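# Screw in the last cover screw, re-rack the screwdriver

## Task

A cover has four screws. Three are already fully seated, each with an orange paint dab next to its hole. Take the hex screwdriver from its rack and turn the unmarked fourth screw clockwise (as seen from above) until its head is as deep as the other three. The depth must come from turning it; depth gained by pressing or tapping does not count. Afterwards return the screwdriver upright to the rack. Finish with the hand fully off it, neither gripping it even slightly nor holding up a real share of its weight, and move the hand away from it.

## Robot and tools

Robot: one six-joint arm carrying a five-finger right hand. There is one arm, so every command row is a single list of 14 numbers.

Frames. Scene frame: origin on the table top under the arm base, +z up, +y to the left when facing along +x. Positions are in metres and orientation is a quaternion in w,x,y,z order. The hand point sits 0.05 m in front of the palm, where index pad and thumb tip meet in a pinch. Its own axes: +z along the straightened fingers, +y out of the palm, +x across the palm toward the little finger. Straight fingers extend 0.06-0.07 m past the point. A wrist bracket on the little-finger side sticks out 0.03 m beyond the point in +y, reaches 0.11 m across the palm, and can collide with things.

The row, in order: dx, dy, dz, rx, ry, rz, little, ring, middle, index, thumb_bend, thumb_turn, force_limit, speed. All values lie in [-1, 1].
- dx..rz are an offset, not a pose. They are expressed in the hand point's own axes and measured from the hand point pose in the most recent result that reports it. Before any such result exists, and for the second and later calls in one reply, they are measured from where the robot is when the action starts. 1.0 equals 0.6 m or 180 degrees. rx, ry, rz form a single rotation vector. Every row in a call uses the same reference; rows do not add up. All-zero offsets pull the arm back to that reference; they do not hold it still.
- The six finger values are absolute targets. +1 is open or straight and -1 is fully curled. For thumb_turn, +1 puts the thumb beside the palm and -1 puts it in front, facing the fingers. A pinch is roughly index -0.22, thumb_bend -0.75, thumb_turn -0.57. With the thumb fully in front, the whole hand can wrap objects 0.035-0.08 m thick; set the thumb turn before reaching the object.
- force_limit maps -1..+1 linearly to about 0..10 N fingertip force (0..15 N on the two thumb motors). It only stops closing motors. speed maps -1..+1 to almost zero..full, and at full speed a complete finger stroke takes 0.6 s. For a gentle grip, close at speed -0.9 or below.
Each control step the commanded pose is clipped to within 100 mm and 16 degrees of the measured pose. Commands lag about 0.17 s.

Tools:
- execute_actions {actions, pictures}. actions holds at most one item. An empty list just returns the state. {"rows": [...], "steps": n} runs 1-15 rows, one per step of 1/30 s (15 steps if omitted), and repeats the last row if steps exceed rows. {"steps": n} alone waits up to 300 steps, counted from the previous result, so your reply time is included. pictures toggles camera images.
- move {target, speed, stop_force}. target is one 14-number row with the same layout and offset reference as above. The hand point travels a straight line toward that pose over 0.5-10 s, and paths longer than 10 s stop short. speed is the path's top speed in m/s (0.002-0.5, default 0.25), and rotation is capped at twice that value in rad/s. The finger numbers are sent when the move starts. The path does not slow for obstacles, and the arm can lag or overshoot it. stop_force (9-40 N, allowed only after 0.2 s of scene time) ends the path once the wrist sensor reads that much extra push against the motion for two steps running; the hand then backs up two steps and holds. Use it only on straight, non-turning moves at very low speed. Omit it when lifting off a surface. The result adds a move: line giving the ending (done, off_target, moving, held, fault, or contact, which overrides the others), the limits that acted (paced = clipped, held = steps blocked), and the distance from target.
- wait {seconds 0-10}: lets time pass without new commands.
- zoom_image {camera, region [x0,y0,x1,y1]}: close-up of a region up to 504x504 px in the latest full image of cam_high, cam_low (504x504) or cam_wrist (616x616, fisheye).
- show_instructions: shows the reference image pages.
- finished_scene {scene}: ends and grades the current scene and cannot be undone.

Result lines: hand point pose and velocities; Wrist force/torque in the hand point's axes (noisy, offset up to about 4 N, saturating near 50 N, pointing from a contacted surface back into the arm); hand_measured, hand_stopped_by (moving, target, force, stalled, fault) and hand_load_n (positive means pushed open), each listing the six motors in row order; hand_force_limit and hand_speed. A lost grip shows as loads dropping toward 0. "pose unreachable" and HELD mark steps that the clearance check changed or blocked. "Hand target" shows the pose the controller is currently driving toward. After a large move, check the reported pose and command the remainder.

Finger motors start only when their target changes by 0.01 or more. They then run until they reach the target or the force limit, and lock at that point. To loosen, send a target more open than hand_measured.

Avoid: the arm is stiff, so pushing even slightly past a firm contact can trigger a fault. Joint torque over its limit (wrist joints 26.3 N m) or any outside force of 150 N stops the arm for 10 s. Holding loads heats the motors: a warning appears at 70 °C and the brakes lock at 85 °C. Approach contacts slowly, do not press the screw down, do not drop or knock anything, and keep everything on the table. Loose objects may occasionally get a brief push.

Each tool is called as a command line: name --argument value for each argument, lists and objects as JSON in quotes; but a table of rows of numbers goes row by row, as --pt "numbers of a row", without its own name.

## Session

execute_actions --actions '[]'

Scene clock: 0.00 s of 13600.00 s.
end_effector_position=(+0.3290, +0.2863, +0.1252) hand_measured=(+1.000, +1.000, +1.000, +1.000, +1.000, +1.000) hand_load_n=(+0.0, +0.0, +0.0, +0.0, +0.0, +0.0) hand_stopped_by=(target, target, target, target, target, target) hand_force_limit=0.00 hand_speed=-0.80 end_effector_quat_wxyz=(-0.108, +0.679, -0.706, -0.170) end_effector_velocity=(-0.000, -0.000, -0.000) end_effector_angular_velocity=(+0.000, +0.001, -0.000)
Joint positions: [ 0.074 -1.103  1.703  1.028  1.167 -3.051]
Joint velocities: [-0.     0.001  0.001 -0.    -0.    -0.   ]
Wrist force (N, on the end effector, along its own x y z axes, offset not removed): no reading
Wrist torque (N m, same axes, about the end effector's origin, offset not removed): no reading
Hand target: +0.329, +0.286, +0.125; -0.108, +0.679, -0.706, -0.170
camera_calibration (this result's frames):
cam_wrist: T_world_to_cam=[[-0.974441, 0.186771, 0.124823, 0.262703], [0.208629, 0.546381, 0.811136, -0.324426], [0.0832953, 0.816446, -0.571382, -0.0644964], [0, 0, 0, 1]] pos_world=[0.329046, 0.180853, 0.19351]

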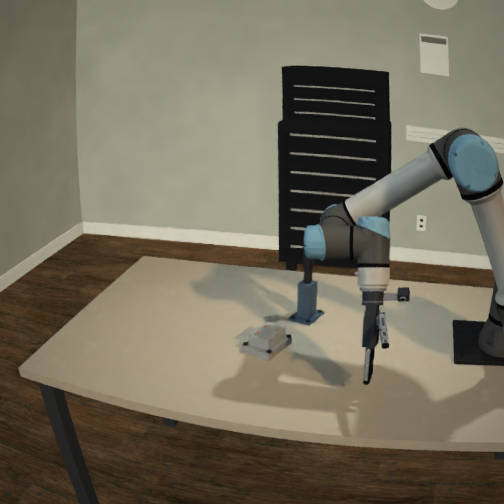

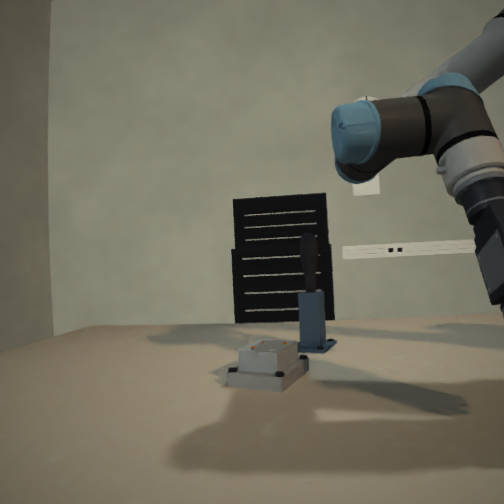

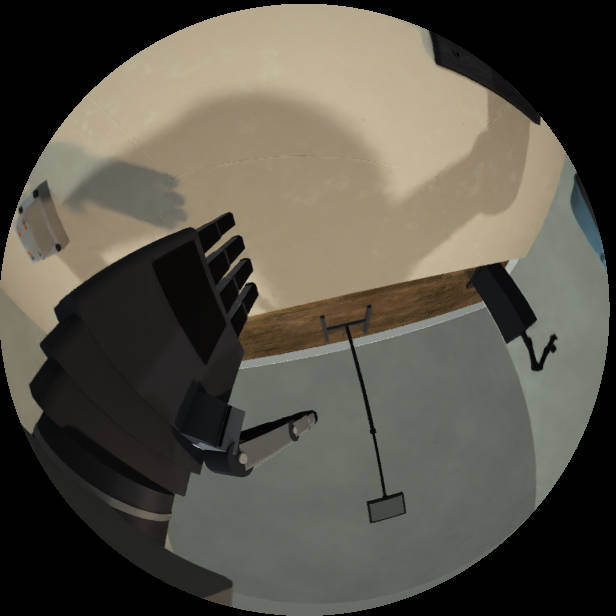

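move --target '[0.127,-0.255,-0.487,0.347,0.492,-0.472,0.6,0.6,0.6,0.6,1,-1,1,0.5]' --speed 0.4

Scene clock: 8.00 s of 13600.00 s.
end_effector_position=(+0.4999, +0.1002, +0.3503) hand_measured=(+0.600, +0.600, +0.600, +0.600, +1.000, -1.000) hand_load_n=(+0.0, +0.0, +0.0, +0.0, +0.0, +0.0) hand_stopped_by=(target, target, target, target, target, target) hand_force_limit=1.00 hand_speed=0.50 end_effector_quat_wxyz=(-0.001, +0.708, -0.001, +0.706) end_effector_velocity=(+0.001, -0.001, +0.000) end_effector_angular_velocity=(-0.004, -0.009, +0.012)
Joint positions: [ 0.114 -1.842  2.105 -0.262  1.675 -4.708]
Joint velocities: [-0.014 -0.006  0.01  -0.013 -0.026 -0.005]
Wrist force (N, on the end effector, along its own x y z axes, offset not removed): [1.2 2.6 2.1]
Wrist torque (N m, same axes, about the end effector's origin, offset not removed): [0.35 -0.23 0.19]
Hand target: +0.500, +0.100, +0.350; -0.001, +0.707, -0.000, +0.707
Off the commanded pose: 0.001 m, 0 deg.
After step 90, 1.27 s passed at rest.
move: done
camera_calibration (this result's frames):
cam_wrist: T_world_to_cam=[[0.0329347, -0.985076, -0.16894, 0.152645], [-0.551181, 0.123103, -0.825254, 0.554494], [0.833735, 0.120296, -0.538901, -0.114946], [0, 0, 0, 1]] pos_world=[0.396434, 0.0959352, 0.421441]

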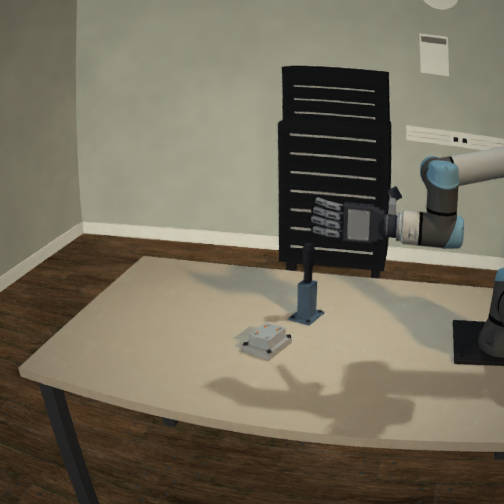

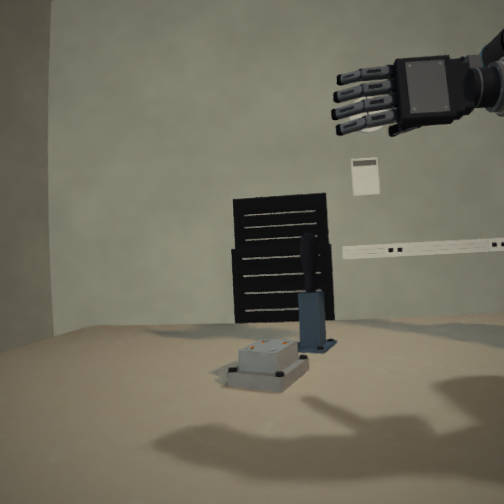

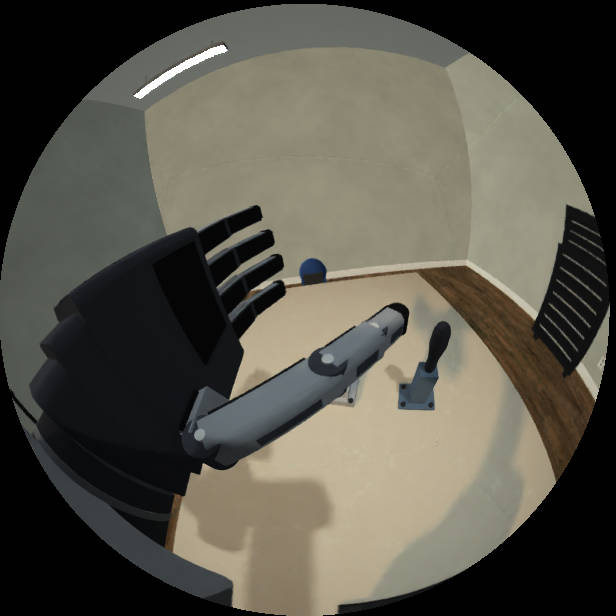

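move --target '[-0.055,0.375,0.247,0,0,0,0.6,0.6,0.6,0.6,1,-1,1,0.5]' --speed 0.3

Scene clock: 10.17 s of 13600.00 s.
end_effector_position=(+0.6474, -0.1248, +0.3166) hand_measured=(+0.600, +0.600, +0.600, +0.600, +1.000, -1.000) hand_load_n=(+0.0, +0.0, +0.0, +0.0, +0.0, +0.0) hand_stopped_by=(target, target, target, target, target, target) hand_force_limit=1.00 hand_speed=0.50 end_effector_quat_wxyz=(-0.000, +0.708, -0.001, +0.706) end_effector_velocity=(+0.002, -0.002, -0.001) end_effector_angular_velocity=(+0.000, +0.001, +0.000)
Joint positions: [-0.49  -1.529  1.925 -0.394  1.071 -4.709]
Joint velocities: [-0.002  0.006 -0.006  0.    -0.003  0.   ]
Wrist force (N, on the end effector, along its own x y z axes, offset not removed): [1.3 1.8 1.0]
Wrist torque (N m, same axes, about the end effector's origin, offset not removed): [0.31 -0.19 0.12]
Hand target: +0.648, -0.125, +0.317; -0.001, +0.708, -0.001, +0.706
Off the commanded pose: 0.001 m, 0 deg.
move: done
camera_calibration (this result's frames):
cam_wrist: T_world_to_cam=[[0.0328156, -0.985171, -0.168408, -0.0797099], [-0.551228, 0.122715, -0.825281, 0.63563], [0.833709, 0.119913, -0.539027, -0.228985], [0, 0, 0, 1]] pos_world=[0.543899, -0.129071, 0.38772]

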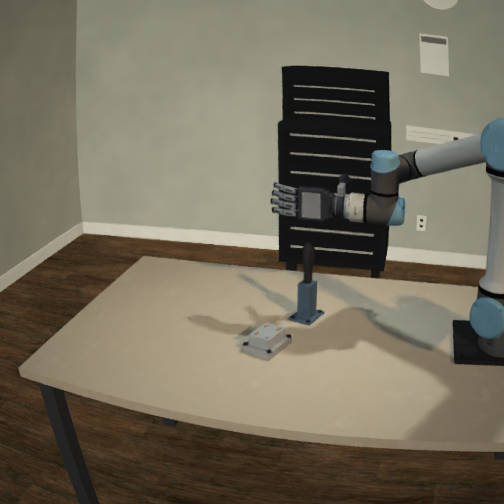

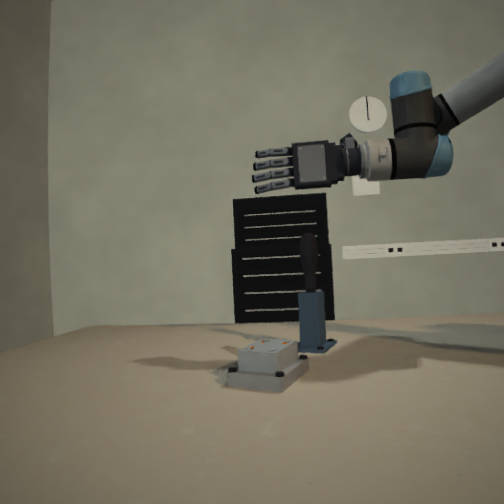

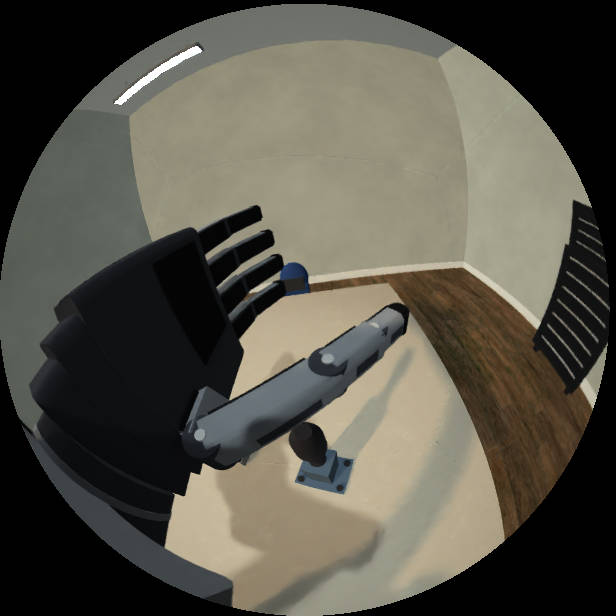

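move --target '[-0.12,0.009,-0.003,0,0,0,0.6,0.6,0.6,0.6,1,-1,1,0.5]' --speed 0.1

zoom_image --camera "cam_low" --region '[250,160,390,310]'

Scene clock: 12.60 s of 13600.00 s.
end_effector_position=(+0.6454, -0.1301, +0.2449) hand_measured=(+0.600, +0.600, +0.600, +0.600, +1.000, -1.000) hand_load_n=(+0.0, +0.0, +0.0, +0.0, +0.0, +0.0) hand_stopped_by=(target, target, target, target, target, target) hand_force_limit=1.00 hand_speed=0.50 end_effector_quat_wxyz=(-0.000, +0.708, -0.001, +0.706) end_effector_velocity=(+0.000, -0.001, -0.003) end_effector_angular_velocity=(+0.000, -0.001, -0.001)
Joint positions: [-0.504 -1.444  2.039 -0.593  1.057 -4.71 ]
Joint velocities: [-0.001  0.005  0.004 -0.011  0.001  0.001]
Wrist force (N, on the end effector, along its own x y z axes, offset not removed): [0.1 2.4 0.4]
Wrist torque (N m, same axes, about the end effector's origin, offset not removed): [0.53 0.09 0.10]
Hand target: +0.645, -0.130, +0.245; -0.000, +0.708, -0.001, +0.706
Off the commanded pose: 0.000 m, 0 deg.
move: done
camera_calibration (this result's frames):
cam_wrist: T_world_to_cam=[[0.0327789, -0.985176, -0.168386, -0.0968685], [-0.551358, 0.122697, -0.825197, 0.576137], [0.833624, 0.11989, -0.539163, -0.265227], [0, 0, 0, 1]] pos_world=[0.541932, -0.134325, 0.316114]

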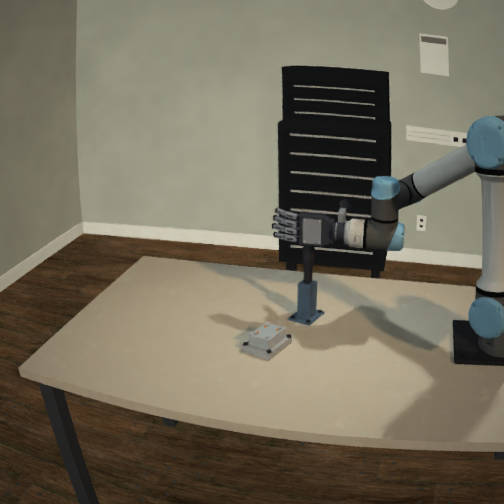

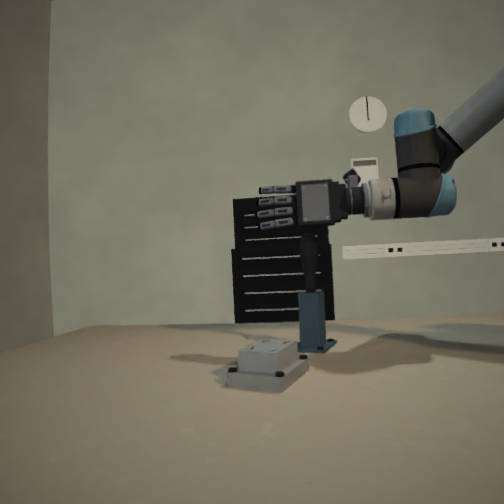

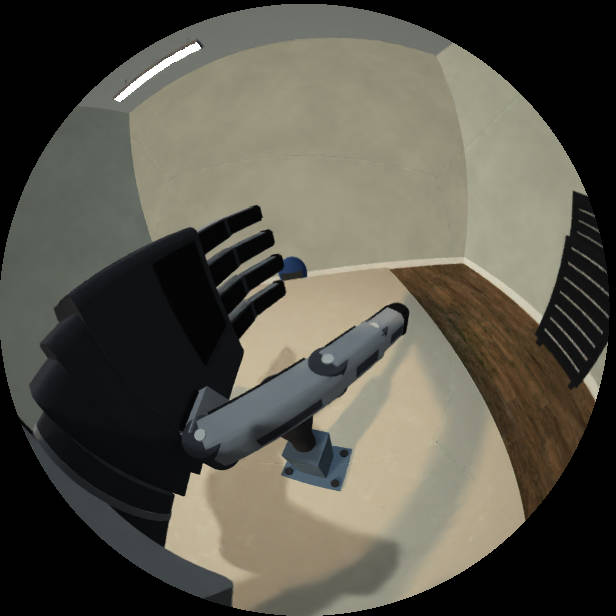

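Region (250, 160, 390, 310) of cam_low's 504x504 image, scaled by 3.360, with more detail than that image has; it fills the left 470 columns of this view, and the rest is white.

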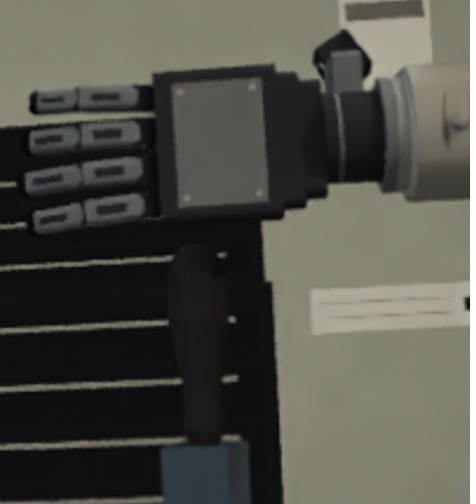

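move --target '[-0.115,0,0,0,0,0,0.6,0.6,0.6,0.6,1,-1,1,0.5]' --speed 0.04 --stop_force 9

Scene clock: 15.53 s of 13600.00 s.
end_effector_position=(+0.6452, -0.1300, +0.1763) hand_measured=(+0.600, +0.600, +0.600, +0.600, +1.000, -1.000) hand_load_n=(+0.0, +0.0, +0.0, +0.0, +0.0, +0.0) hand_stopped_by=(target, target, target, target, target, target) hand_force_limit=1.00 hand_speed=0.50 end_effector_quat_wxyz=(-0.000, +0.708, -0.001, +0.706) end_effector_velocity=(+0.000, -0.000, -0.002) end_effector_angular_velocity=(-0.001, -0.001, +0.000)
Joint positions: [-0.504 -1.326  2.118 -0.79   1.057 -4.71 ]
Joint velocities: [ 0.     0.006  0.002 -0.009 -0.     0.   ]
Wrist force (N, on the end effector, along its own x y z axes, offset not removed): [-0.4 1.7 0.6]
Wrist torque (N m, same axes, about the end effector's origin, offset not removed): [0.24 -0.01 0.01]
Hand target: +0.645, -0.130, +0.176; -0.000, +0.708, -0.001, +0.706
Off the commanded pose: 0.000 m, 0 deg.
move: done
camera_calibration (this result's frames):
cam_wrist: T_world_to_cam=[[0.0327681, -0.985197, -0.168263, -0.108342], [-0.551415, 0.122592, -0.825174, 0.51941], [0.833587, 0.119822, -0.539236, -0.302079], [0, 0, 0, 1]] pos_world=[0.54177, -0.134218, 0.247482]

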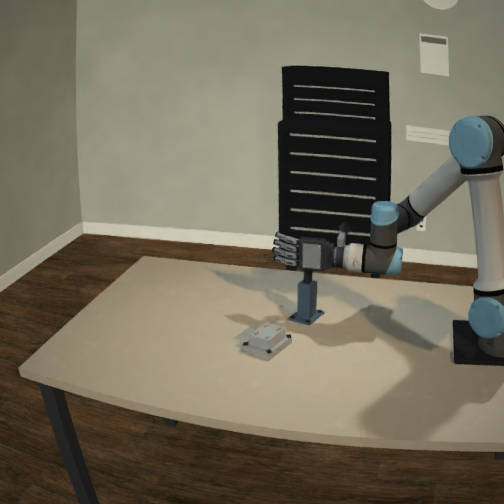

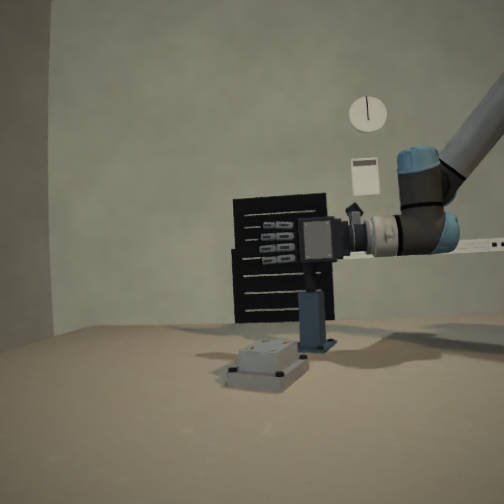

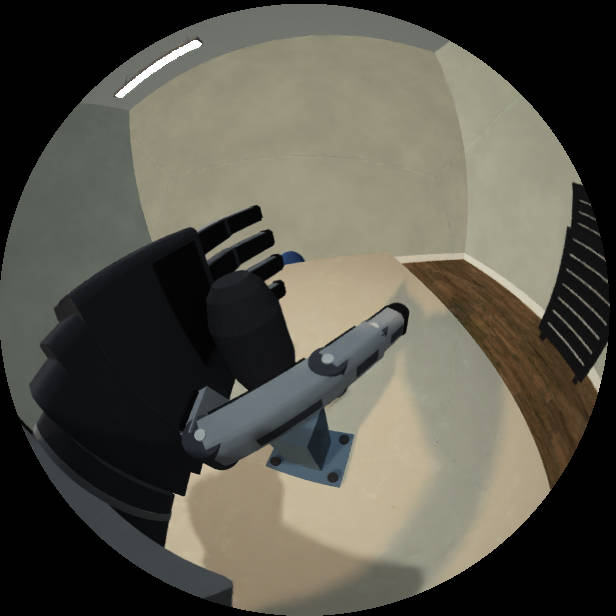

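move --target '[-0.022,0,0,0,0,0,0.6,0.6,0.6,0.6,1,-1,1,0.5]' --speed 0.03 --stop_force 9

execute_actions --actions '[{"rows":[[0,0,0,0,0,0,-1,-1,-1,-1,0.35,-1,1,0.2]],"steps":15}]' --pictures false

execute_actions --actions '[{"rows":[[0,0,0,0,0,0,-1,-1,-1,-1,0.35,-1,1,0.2]],"steps":12}]' --pictures false

execute_actions --actions '[{"rows":[[0,0,0,0,0,0,-1,-1,-1,-1,-1,-1,1,-0.3]],"steps":15}]' --pictures false

move --target '[0.24,0,0,0,0,0,-1,-1,-1,-1,-1,-1,1,-0.3]' --speed 0.1

zoom_image --camera "cam_high" --region '[220,300,310,380]'

zoom_image --camera "cam_low" --region '[210,320,320,400]'

Scene clock: 18.30 s of 13600.00 s.
end_effector_position=(+0.6452, -0.1300, +0.1635) hand_measured=(+0.600, +0.600, +0.600, +0.600, +1.000, -1.000) hand_load_n=(+0.0, +0.0, +0.0, +0.0, +0.0, +0.0) hand_stopped_by=(target, target, target, target, target, target) hand_force_limit=1.00 hand_speed=0.50 end_effector_quat_wxyz=(-0.000, +0.708, -0.001, +0.706) end_effector_velocity=(-0.000, +0.000, -0.004) end_effector_angular_velocity=(-0.000, +0.001, -0.000)
Joint positions: [-0.504 -1.301  2.129 -0.827  1.057 -4.71 ]
Joint velocities: [ 0.     0.007  0.003 -0.01   0.    -0.001]
Wrist force (N, on the end effector, along its own x y z axes, offset not removed): [-0.9 2.6 2.1]
Wrist torque (N m, same axes, about the end effector's origin, offset not removed): [0.31 0.12 0.00]
Hand target: +0.645, -0.130, +0.163; -0.000, +0.708, -0.001, +0.706
Off the commanded pose: 0.000 m, 0 deg.
move: done
camera_calibration (this result's frames):
cam_wrist: T_world_to_cam=[[0.0327592, -0.985188, -0.16832, -0.110457], [-0.551458, 0.122638, -0.825138, 0.508849], [0.833559, 0.119852, -0.539273, -0.308925], [0, 0, 0, 1]] pos_world=[0.541734, -0.1342, 0.234684]

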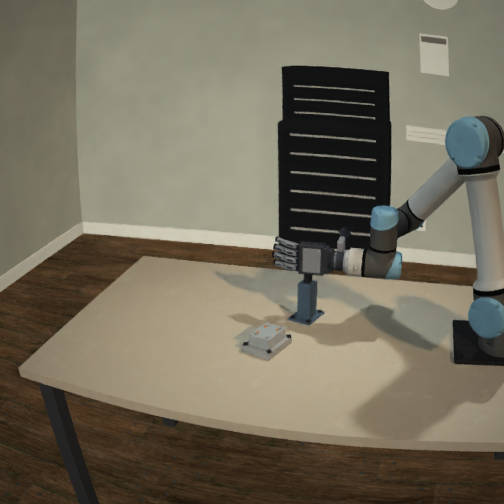

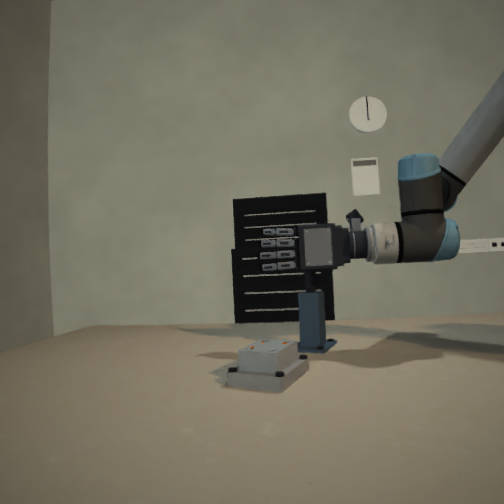

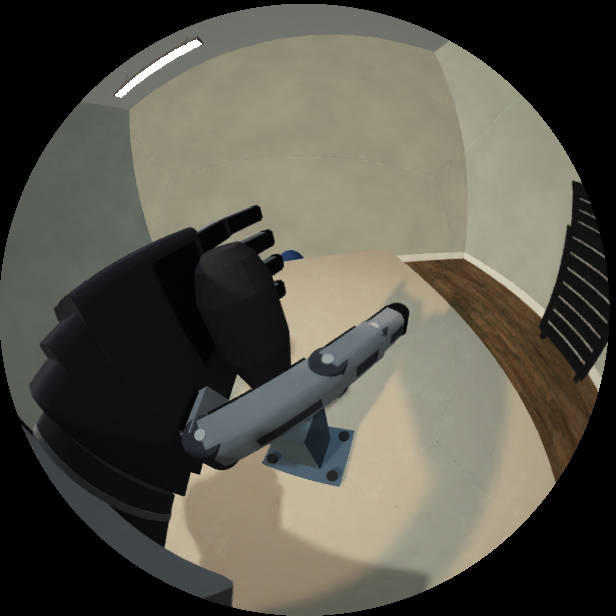

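Scene clock: 18.80 s of 13600.00 s.
end_effector_position=(+0.6452, -0.1299, +0.1634) hand_measured=(-0.194, -0.194, -0.194, -0.194, +0.498, -1.000) hand_load_n=(+0.0, +0.0, +0.0, +0.0, +0.0, +0.0) hand_stopped_by=(moving, moving, moving, moving, moving, target) hand_force_limit=1.00 hand_speed=0.20 end_effector_quat_wxyz=(-0.000, +0.708, -0.001, +0.706) end_effector_velocity=(+0.000, +0.000, +0.000) end_effector_angular_velocity=(+0.000, +0.000, +0.000)
Joint positions: [-0.504 -1.301  2.13  -0.827  1.057 -4.71 ]
Joint velocities: [ 0.    -0.001 -0.     0.001 -0.    -0.   ]
Wrist force (N, on the end effector, along its own x y z axes, offset not removed): [-0.5 3.0 0.4]
Wrist torque (N m, same axes, about the end effector's origin, offset not removed): [0.45 0.10 0.03]
Hand target: +0.645, -0.130, +0.164; -0.000, +0.708, -0.001, +0.706
Off the commanded pose: 0.000 m, 0 deg.
Steps of this call (steps 1 to 15: all 15 steps of this action). Readings (end_effector_position | what the end effector reports):
1: (+0.6452, -0.1300, +0.1634) | hand_measured=(+0.600, +0.600, +0.600, +0.600, +1.000, -1.000) hand_load_n=(+0.0, +0.0, +0.0, +0.0, +0.0, +0.0) hand_stopped_by=(moving, moving, moving, moving, moving, target) hand_force_limit=1.00 hand_speed=0.20
2: (+0.6452, -0.1300, +0.1634) | hand_measured=(+0.600, +0.600, +0.600, +0.600, +1.000, -1.000) hand_load_n=(+0.0, +0.0, +0.0, +0.0, +0.0, +0.0) hand_stopped_by=(moving, moving, moving, moving, moving, target) hand_force_limit=1.00 hand_speed=0.20
4: (+0.6452, -0.1300, +0.1634) | hand_measured=(+0.540, +0.540, +0.540, +0.540, +0.962, -1.000) hand_load_n=(+0.0, +0.0, +0.0, +0.0, +0.0, +0.0) hand_stopped_by=(moving, moving, moving, moving, moving, target) hand_force_limit=1.00 hand_speed=0.20
8: (+0.6452, -0.1300, +0.1634) | hand_measured=(+0.274, +0.274, +0.272, +0.274, +0.794, -1.000) hand_load_n=(+0.0, +0.0, +0.0, +0.0, +0.0, +0.0) hand_stopped_by=(moving, moving, moving, moving, moving, target) hand_force_limit=1.00 hand_speed=0.20
15: the state above

Scene clock: 19.20 s of 13600.00 s.
end_effector_position=(+0.6452, -0.1299, +0.1634) hand_measured=(-0.994, -0.934, -0.904, -0.944, +0.350, -1.000) hand_load_n=(+0.0, +13.0, +10.5, +13.5, +0.0, +0.0) hand_stopped_by=(moving, force, force, force, target, target) hand_force_limit=1.00 hand_speed=0.20 end_effector_quat_wxyz=(-0.000, +0.708, -0.001, +0.706) end_effector_velocity=(+0.000, -0.000, +0.000) end_effector_angular_velocity=(-0.000, -0.001, +0.000)
Joint positions: [-0.504 -1.301  2.13  -0.827  1.057 -4.71 ]
Joint velocities: [-0.     0.    -0.001 -0.    -0.    -0.   ]
Wrist force (N, on the end effector, along its own x y z axes, offset not removed): [-5.3 9.7 28.7]
Wrist torque (N m, same axes, about the end effector's origin, offset not removed): [-0.04 -0.22 -0.22]
Hand target: +0.645, -0.130, +0.163; -0.000, +0.708, -0.001, +0.706
Off the commanded pose: 0.000 m, 0 deg.
Steps of this call (steps 1 to 12: all 12 steps of this action). Readings (end_effector_position | what the end effector reports):
1: (+0.6452, -0.1299, +0.1634) | hand_measured=(-0.260, -0.260, -0.260, -0.260, +0.456, -1.000) hand_load_n=(+0.0, +0.0, +0.0, +0.0, +0.0, +0.0) hand_stopped_by=(moving, moving, moving, moving, moving, target) hand_force_limit=1.00 hand_speed=0.20
2: (+0.6452, -0.1299, +0.1634) | hand_measured=(-0.326, -0.326, -0.328, -0.326, +0.414, -1.000) hand_load_n=(+0.0, +0.0, +0.0, +0.0, +0.0, +0.0) hand_stopped_by=(moving, moving, moving, moving, moving, target) hand_force_limit=1.00 hand_speed=0.20
4: (+0.6452, -0.1299, +0.1634) | hand_measured=(-0.460, -0.460, -0.460, -0.460, +0.352, -1.000) hand_load_n=(+0.0, +0.0, +0.0, +0.0, +0.0, +0.0) hand_stopped_by=(moving, moving, moving, moving, moving, target) hand_force_limit=1.00 hand_speed=0.20
8: (+0.6452, -0.1299, +0.1634) | hand_measured=(-0.726, -0.726, -0.728, -0.726, +0.350, -1.000) hand_load_n=(+0.0, +0.0, +0.0, +0.0, +0.0, +0.0) hand_stopped_by=(moving, moving, moving, moving, target, target) hand_force_limit=1.00 hand_speed=0.20
12: the state above

Scene clock: 19.70 s of 13600.00 s.
end_effector_position=(+0.6452, -0.1299, +0.1634) hand_measured=(-1.000, -0.932, -0.904, -0.942, +0.068, -1.000) hand_load_n=(+0.0, +12.5, +9.5, +13.0, +9.5, +2.5) hand_stopped_by=(target, force, force, force, moving, target) hand_force_limit=1.00 hand_speed=-0.30 end_effector_quat_wxyz=(-0.000, +0.708, -0.001, +0.706) end_effector_velocity=(+0.000, +0.000, +0.000) end_effector_angular_velocity=(-0.000, -0.000, +0.001)
Joint positions: [-0.504 -1.301  2.13  -0.827  1.057 -4.71 ]
Joint velocities: [ 0.     0.    -0.    -0.001 -0.001  0.   ]
Wrist force (N, on the end effector, along its own x y z axes, offset not removed): [-5.2 9.9 27.6]
Wrist torque (N m, same axes, about the end effector's origin, offset not removed): [-0.05 -0.17 -0.18]
Hand target: +0.645, -0.130, +0.163; -0.000, +0.708, -0.001, +0.706
Off the commanded pose: 0.000 m, 0 deg.
Steps of this call (steps 1 to 15: all 15 steps of this action). Readings (end_effector_position | what the end effector reports):
1: (+0.6452, -0.1299, +0.1634) | hand_measured=(-1.000, -0.934, -0.904, -0.944, +0.350, -1.000) hand_load_n=(+0.0, +13.0, +10.0, +13.5, +0.0, +0.0) hand_stopped_by=(moving, force, force, force, moving, target) hand_force_limit=1.00 hand_speed=-0.30
2: (+0.6452, -0.1299, +0.1634) | hand_measured=(-1.000, -0.932, -0.904, -0.942, +0.350, -1.000) hand_load_n=(+0.0, +12.5, +10.0, +13.0, +0.0, +0.0) hand_stopped_by=(moving, force, force, force, moving, target) hand_force_limit=1.00 hand_speed=-0.30
4: (+0.6452, -0.1299, +0.1634) | hand_measured=(-1.000, -0.932, -0.904, -0.942, +0.328, -1.000) hand_load_n=(+0.0, +12.5, +10.0, +13.0, +0.0, +0.0) hand_stopped_by=(target, force, force, force, moving, target) hand_force_limit=1.00 hand_speed=-0.30
8: (+0.6452, -0.1299, +0.1634) | hand_measured=(-1.000, -0.932, -0.904, -0.942, +0.230, -1.000) hand_load_n=(+0.0, +12.5, +10.0, +13.0, +0.0, +0.0) hand_stopped_by=(target, force, force, force, moving, target) hand_force_limit=1.00 hand_speed=-0.30
15: the state above

Scene clock: 21.97 s of 13600.00 s.
end_effector_position=(+0.6455, -0.1301, +0.3071) hand_measured=(-1.000, -0.934, -0.904, -0.944, +0.010, -1.000) hand_load_n=(+0.0, +0.5, +5.5, +3.0, +13.0, +3.0) hand_stopped_by=(target, force, force, force, force, target) hand_force_limit=1.00 hand_speed=-0.30 end_effector_quat_wxyz=(-0.000, +0.708, -0.001, +0.706) end_effector_velocity=(+0.000, +0.000, +0.003) end_effector_angular_velocity=(-0.000, +0.001, +0.001)
Joint positions: [-0.504 -1.522  1.943 -0.42   1.057 -4.71 ]
Joint velocities: [ 0.001 -0.003 -0.006  0.01  -0.    -0.001]
Wrist force (N, on the end effector, along its own x y z axes, offset not removed): [-1.4 3.8 1.6]
Wrist torque (N m, same axes, about the end effector's origin, offset not removed): [0.49 0.10 0.09]
Hand target: +0.646, -0.130, +0.307; -0.000, +0.708, -0.001, +0.706
Off the commanded pose: 0.000 m, 0 deg.
move: done
camera_calibration (this result's frames):
cam_wrist: T_world_to_cam=[[0.0327576, -0.985183, -0.168347, -0.086457], [-0.551397, 0.122671, -0.825175, 0.627507], [0.8336, 0.119857, -0.539209, -0.231769], [0, 0, 0, 1]] pos_world=[0.54204, -0.134374, 0.378276]

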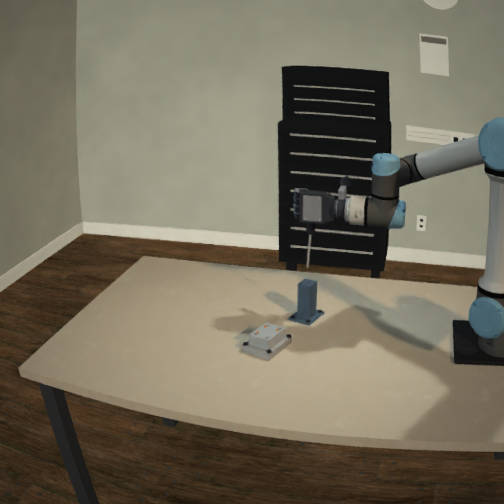

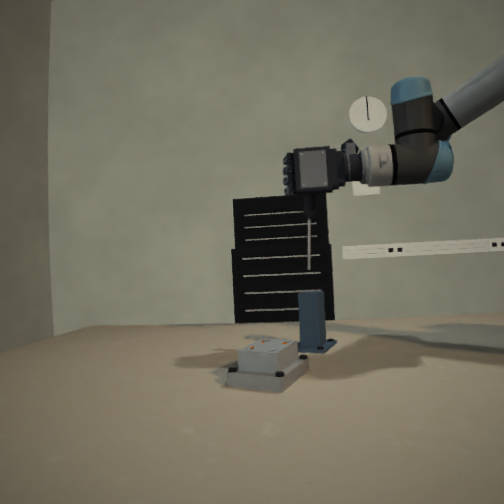

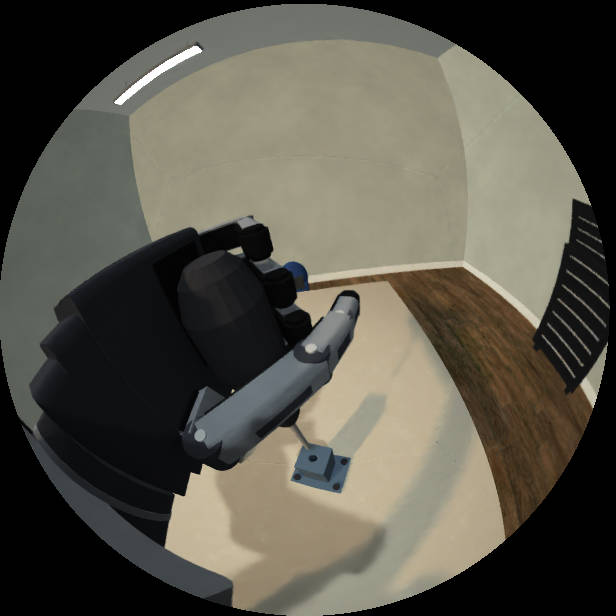

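Region (220, 300, 310, 380) of cam_high's 504x504 image, scaled by 5.600, with more detail than that image has.

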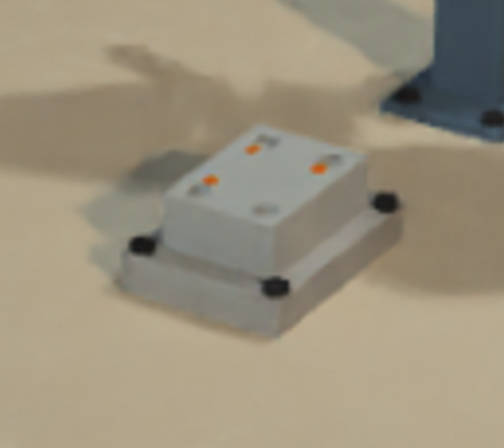

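Region (210, 320, 320, 400) of cam_low's 504x504 image, scaled by 4.582, with more detail than that image has; it fills the top 367 rows of this view, and the rest is white.

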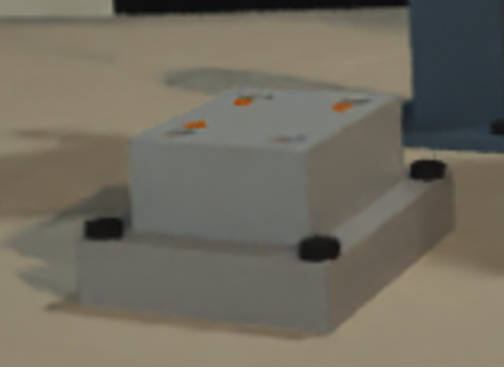

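execute_actions --actions '[{"rows":[[0,0,0,0,0,0,-1,-0.985,-0.985,-0.985,-0.98,-1,1,-0.3]],"steps":8}]' --pictures false

move --target '[0,-0.373,0.078,0,0,0,-1,-0.985,-0.985,-0.985,-0.98,-1,1,-0.3]' --speed 0.2

move --target '[-0.165,0,0,0,0,0,-1,-0.985,-0.985,-0.985,-0.98,-1,1,-0.3]' --speed 0.1

zoom_image --camera "cam_high" --region '[240,290,300,350]'

zoom_image --camera "cam_low" --region '[240,300,300,360]'

Scene clock: 25.37 s of 13600.00 s.
end_effector_position=(+0.6456, -0.1302, +0.3075) hand_measured=(-1.000, -0.972, -0.916, -0.974, -0.014, -1.000) hand_load_n=(+0.0, +11.0, +10.5, +10.5, +15.0, +3.5) hand_stopped_by=(target, force, force, force, force, target) hand_force_limit=1.00 hand_speed=-0.30 end_effector_quat_wxyz=(-0.000, +0.708, -0.001, +0.707) end_effector_velocity=(-0.000, -0.000, -0.002) end_effector_angular_velocity=(+0.001, +0.001, -0.002)
Joint positions: [-0.504 -1.522  1.943 -0.42   1.057 -4.71 ]
Joint velocities: [ 0.     0.002  0.004 -0.004  0.002 -0.   ]
Wrist force (N, on the end effector, along its own x y z axes, offset not removed): [0.3 1.9 1.2]
Wrist torque (N m, same axes, about the end effector's origin, offset not removed): [0.31 -0.08 0.13]
Hand target: +0.646, -0.130, +0.307; -0.000, +0.708, -0.001, +0.706
Off the commanded pose: 0.000 m, 0 deg.
Steps of this call (steps 1 to 90: nothing new was sent; then 0.13 s passed at rest; steps 91 to 98: all 8 steps of this action). Readings (end_effector_position | what the end effector reports):
91: (+0.6455, -0.1301, +0.3075) | hand_measured=(-1.000, -0.934, -0.904, -0.944, +0.010, -1.000) hand_load_n=(+0.0, +0.5, +5.5, +3.0, +13.0, +3.0) hand_stopped_by=(target, moving, moving, moving, moving, target) hand_force_limit=1.00 hand_speed=-0.30
92: (+0.6455, -0.1301, +0.3075) | hand_measured=(-1.000, -0.934, -0.904, -0.944, +0.010, -1.000) hand_load_n=(+0.0, +0.5, +5.5, +3.0, +13.0, +3.0) hand_stopped_by=(target, moving, moving, moving, moving, target) hand_force_limit=1.00 hand_speed=-0.30
94: (+0.6455, -0.1301, +0.3075) | hand_measured=(-1.000, -0.968, -0.918, -0.976, -0.004, -1.000) hand_load_n=(+0.0, +9.5, +11.5, +11.5, +14.5, +3.0) hand_stopped_by=(target, moving, force, force, moving, target) hand_force_limit=1.00 hand_speed=-0.30
98: the state above

Scene clock: 27.40 s of 13600.00 s.
end_effector_position=(+0.6926, +0.0933, +0.3074) hand_measured=(-1.000, -0.972, -0.916, -0.974, -0.014, -1.000) hand_load_n=(+0.0, +11.0, +10.5, +10.5, +15.0, +3.5) hand_stopped_by=(target, force, force, force, force, target) hand_force_limit=1.00 hand_speed=-0.30 end_effector_quat_wxyz=(-0.001, +0.708, -0.001, +0.706) end_effector_velocity=(+0.001, +0.002, +0.001) end_effector_angular_velocity=(-0.000, -0.001, -0.002)
Joint positions: [ 0.055 -1.365  1.761 -0.395  1.615 -4.709]
Joint velocities: [ 0.006  0.004 -0.007  0.001  0.008 -0.   ]
Wrist force (N, on the end effector, along its own x y z axes, offset not removed): [-1.4 2.0 1.1]
Wrist torque (N m, same axes, about the end effector's origin, offset not removed): [0.29 0.11 0.09]
Hand target: +0.693, +0.094, +0.307; -0.001, +0.708, -0.001, +0.706
Off the commanded pose: 0.000 m, 0 deg.
move: done
camera_calibration (this result's frames):
cam_wrist: T_world_to_cam=[[0.0330566, -0.985112, -0.168708, 0.132113], [-0.551199, 0.12284, -0.825282, 0.626209], [0.833719, 0.120273, -0.538931, -0.297863], [0, 0, 0, 1]] pos_world=[0.589133, 0.0890469, 0.37856]

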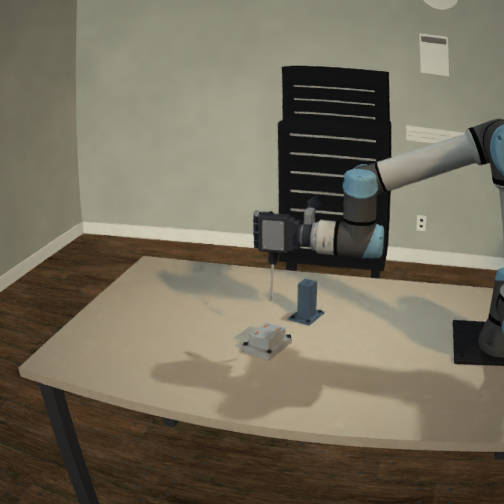

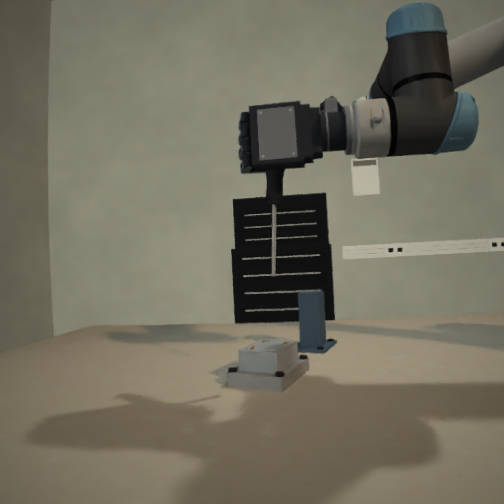

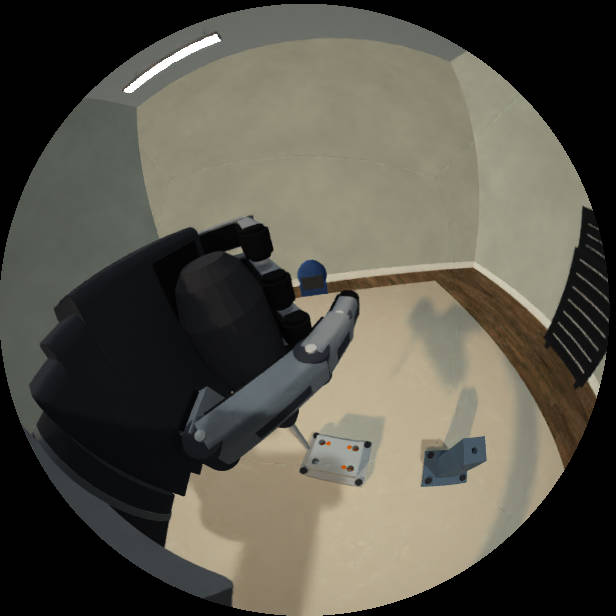

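Scene clock: 28.90 s of 13600.00 s.
end_effector_position=(+0.6924, +0.0935, +0.2088) hand_measured=(-1.000, -0.972, -0.916, -0.974, -0.014, -1.000) hand_load_n=(+0.0, +11.0, +10.5, +10.5, +15.0, +3.5) hand_stopped_by=(target, force, force, force, force, target) hand_force_limit=1.00 hand_speed=-0.30 end_effector_quat_wxyz=(-0.001, +0.708, -0.001, +0.706) end_effector_velocity=(+0.000, -0.001, -0.003) end_effector_angular_velocity=(+0.000, -0.001, -0.001)
Joint positions: [ 0.055 -1.246  1.893 -0.646  1.616 -4.708]
Joint velocities: [-0.001  0.005  0.003 -0.009  0.001 -0.   ]
Wrist force (N, on the end effector, along its own x y z axes, offset not removed): [-0.9 2.1 0.1]
Wrist torque (N m, same axes, about the end effector's origin, offset not removed): [0.41 0.07 0.07]
Hand target: +0.692, +0.094, +0.208; -0.001, +0.708, -0.001, +0.706
Off the commanded pose: 0.000 m, 0 deg.
move: done
camera_calibration (this result's frames):
cam_wrist: T_world_to_cam=[[0.0329915, -0.985077, -0.168923, 0.115717], [-0.551282, 0.123043, -0.825196, 0.544681], [0.833666, 0.120349, -0.538996, -0.350799], [0, 0, 0, 1]] pos_world=[0.588905, 0.0891896, 0.279937]

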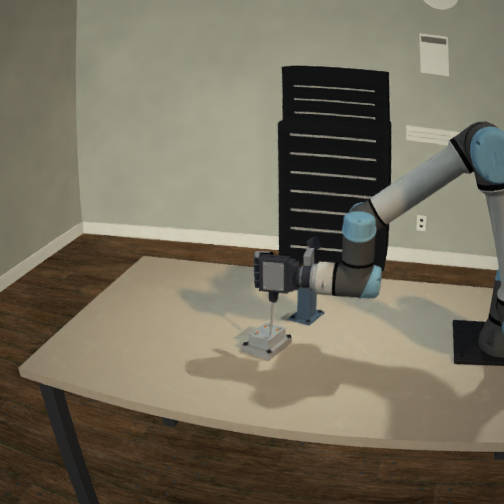

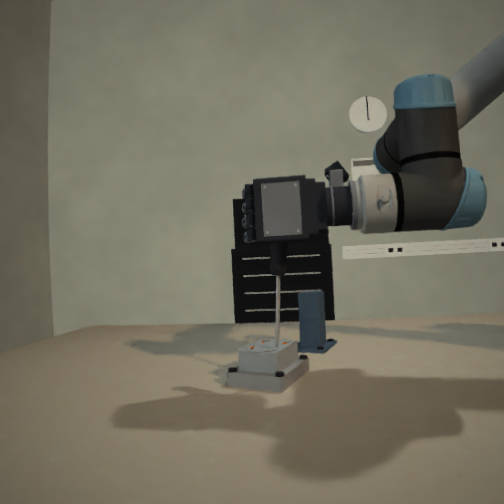

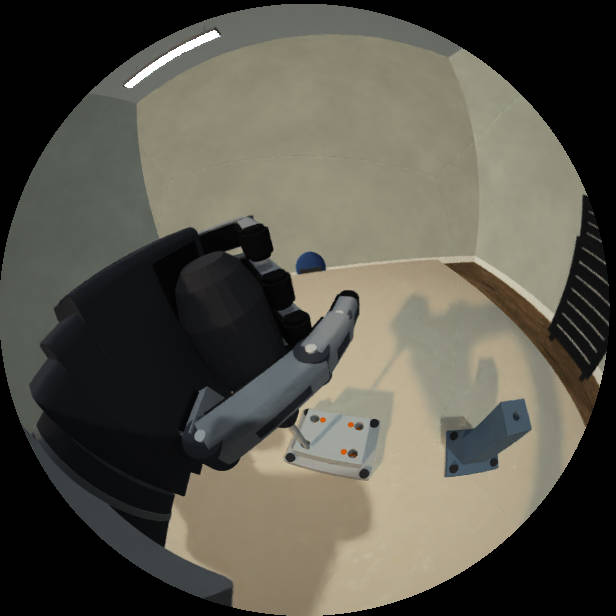

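Region (240, 290, 300, 350) of cam_high's 504x504 image, scaled by 8.400, with more detail than that image has.

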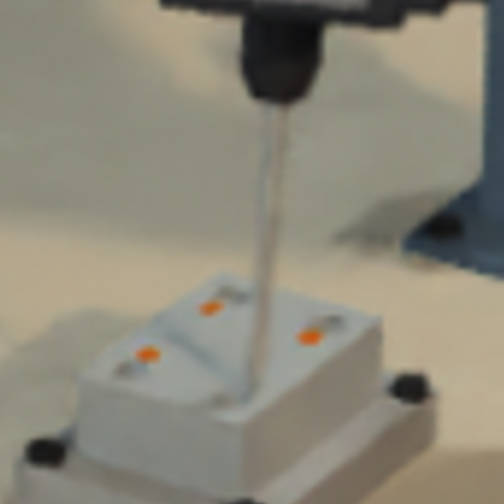

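Region (240, 300, 300, 360) of cam_low's 504x504 image, scaled by 8.400, with more detail than that image has.

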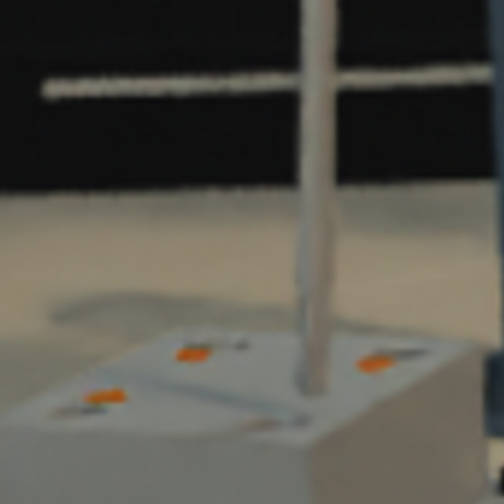

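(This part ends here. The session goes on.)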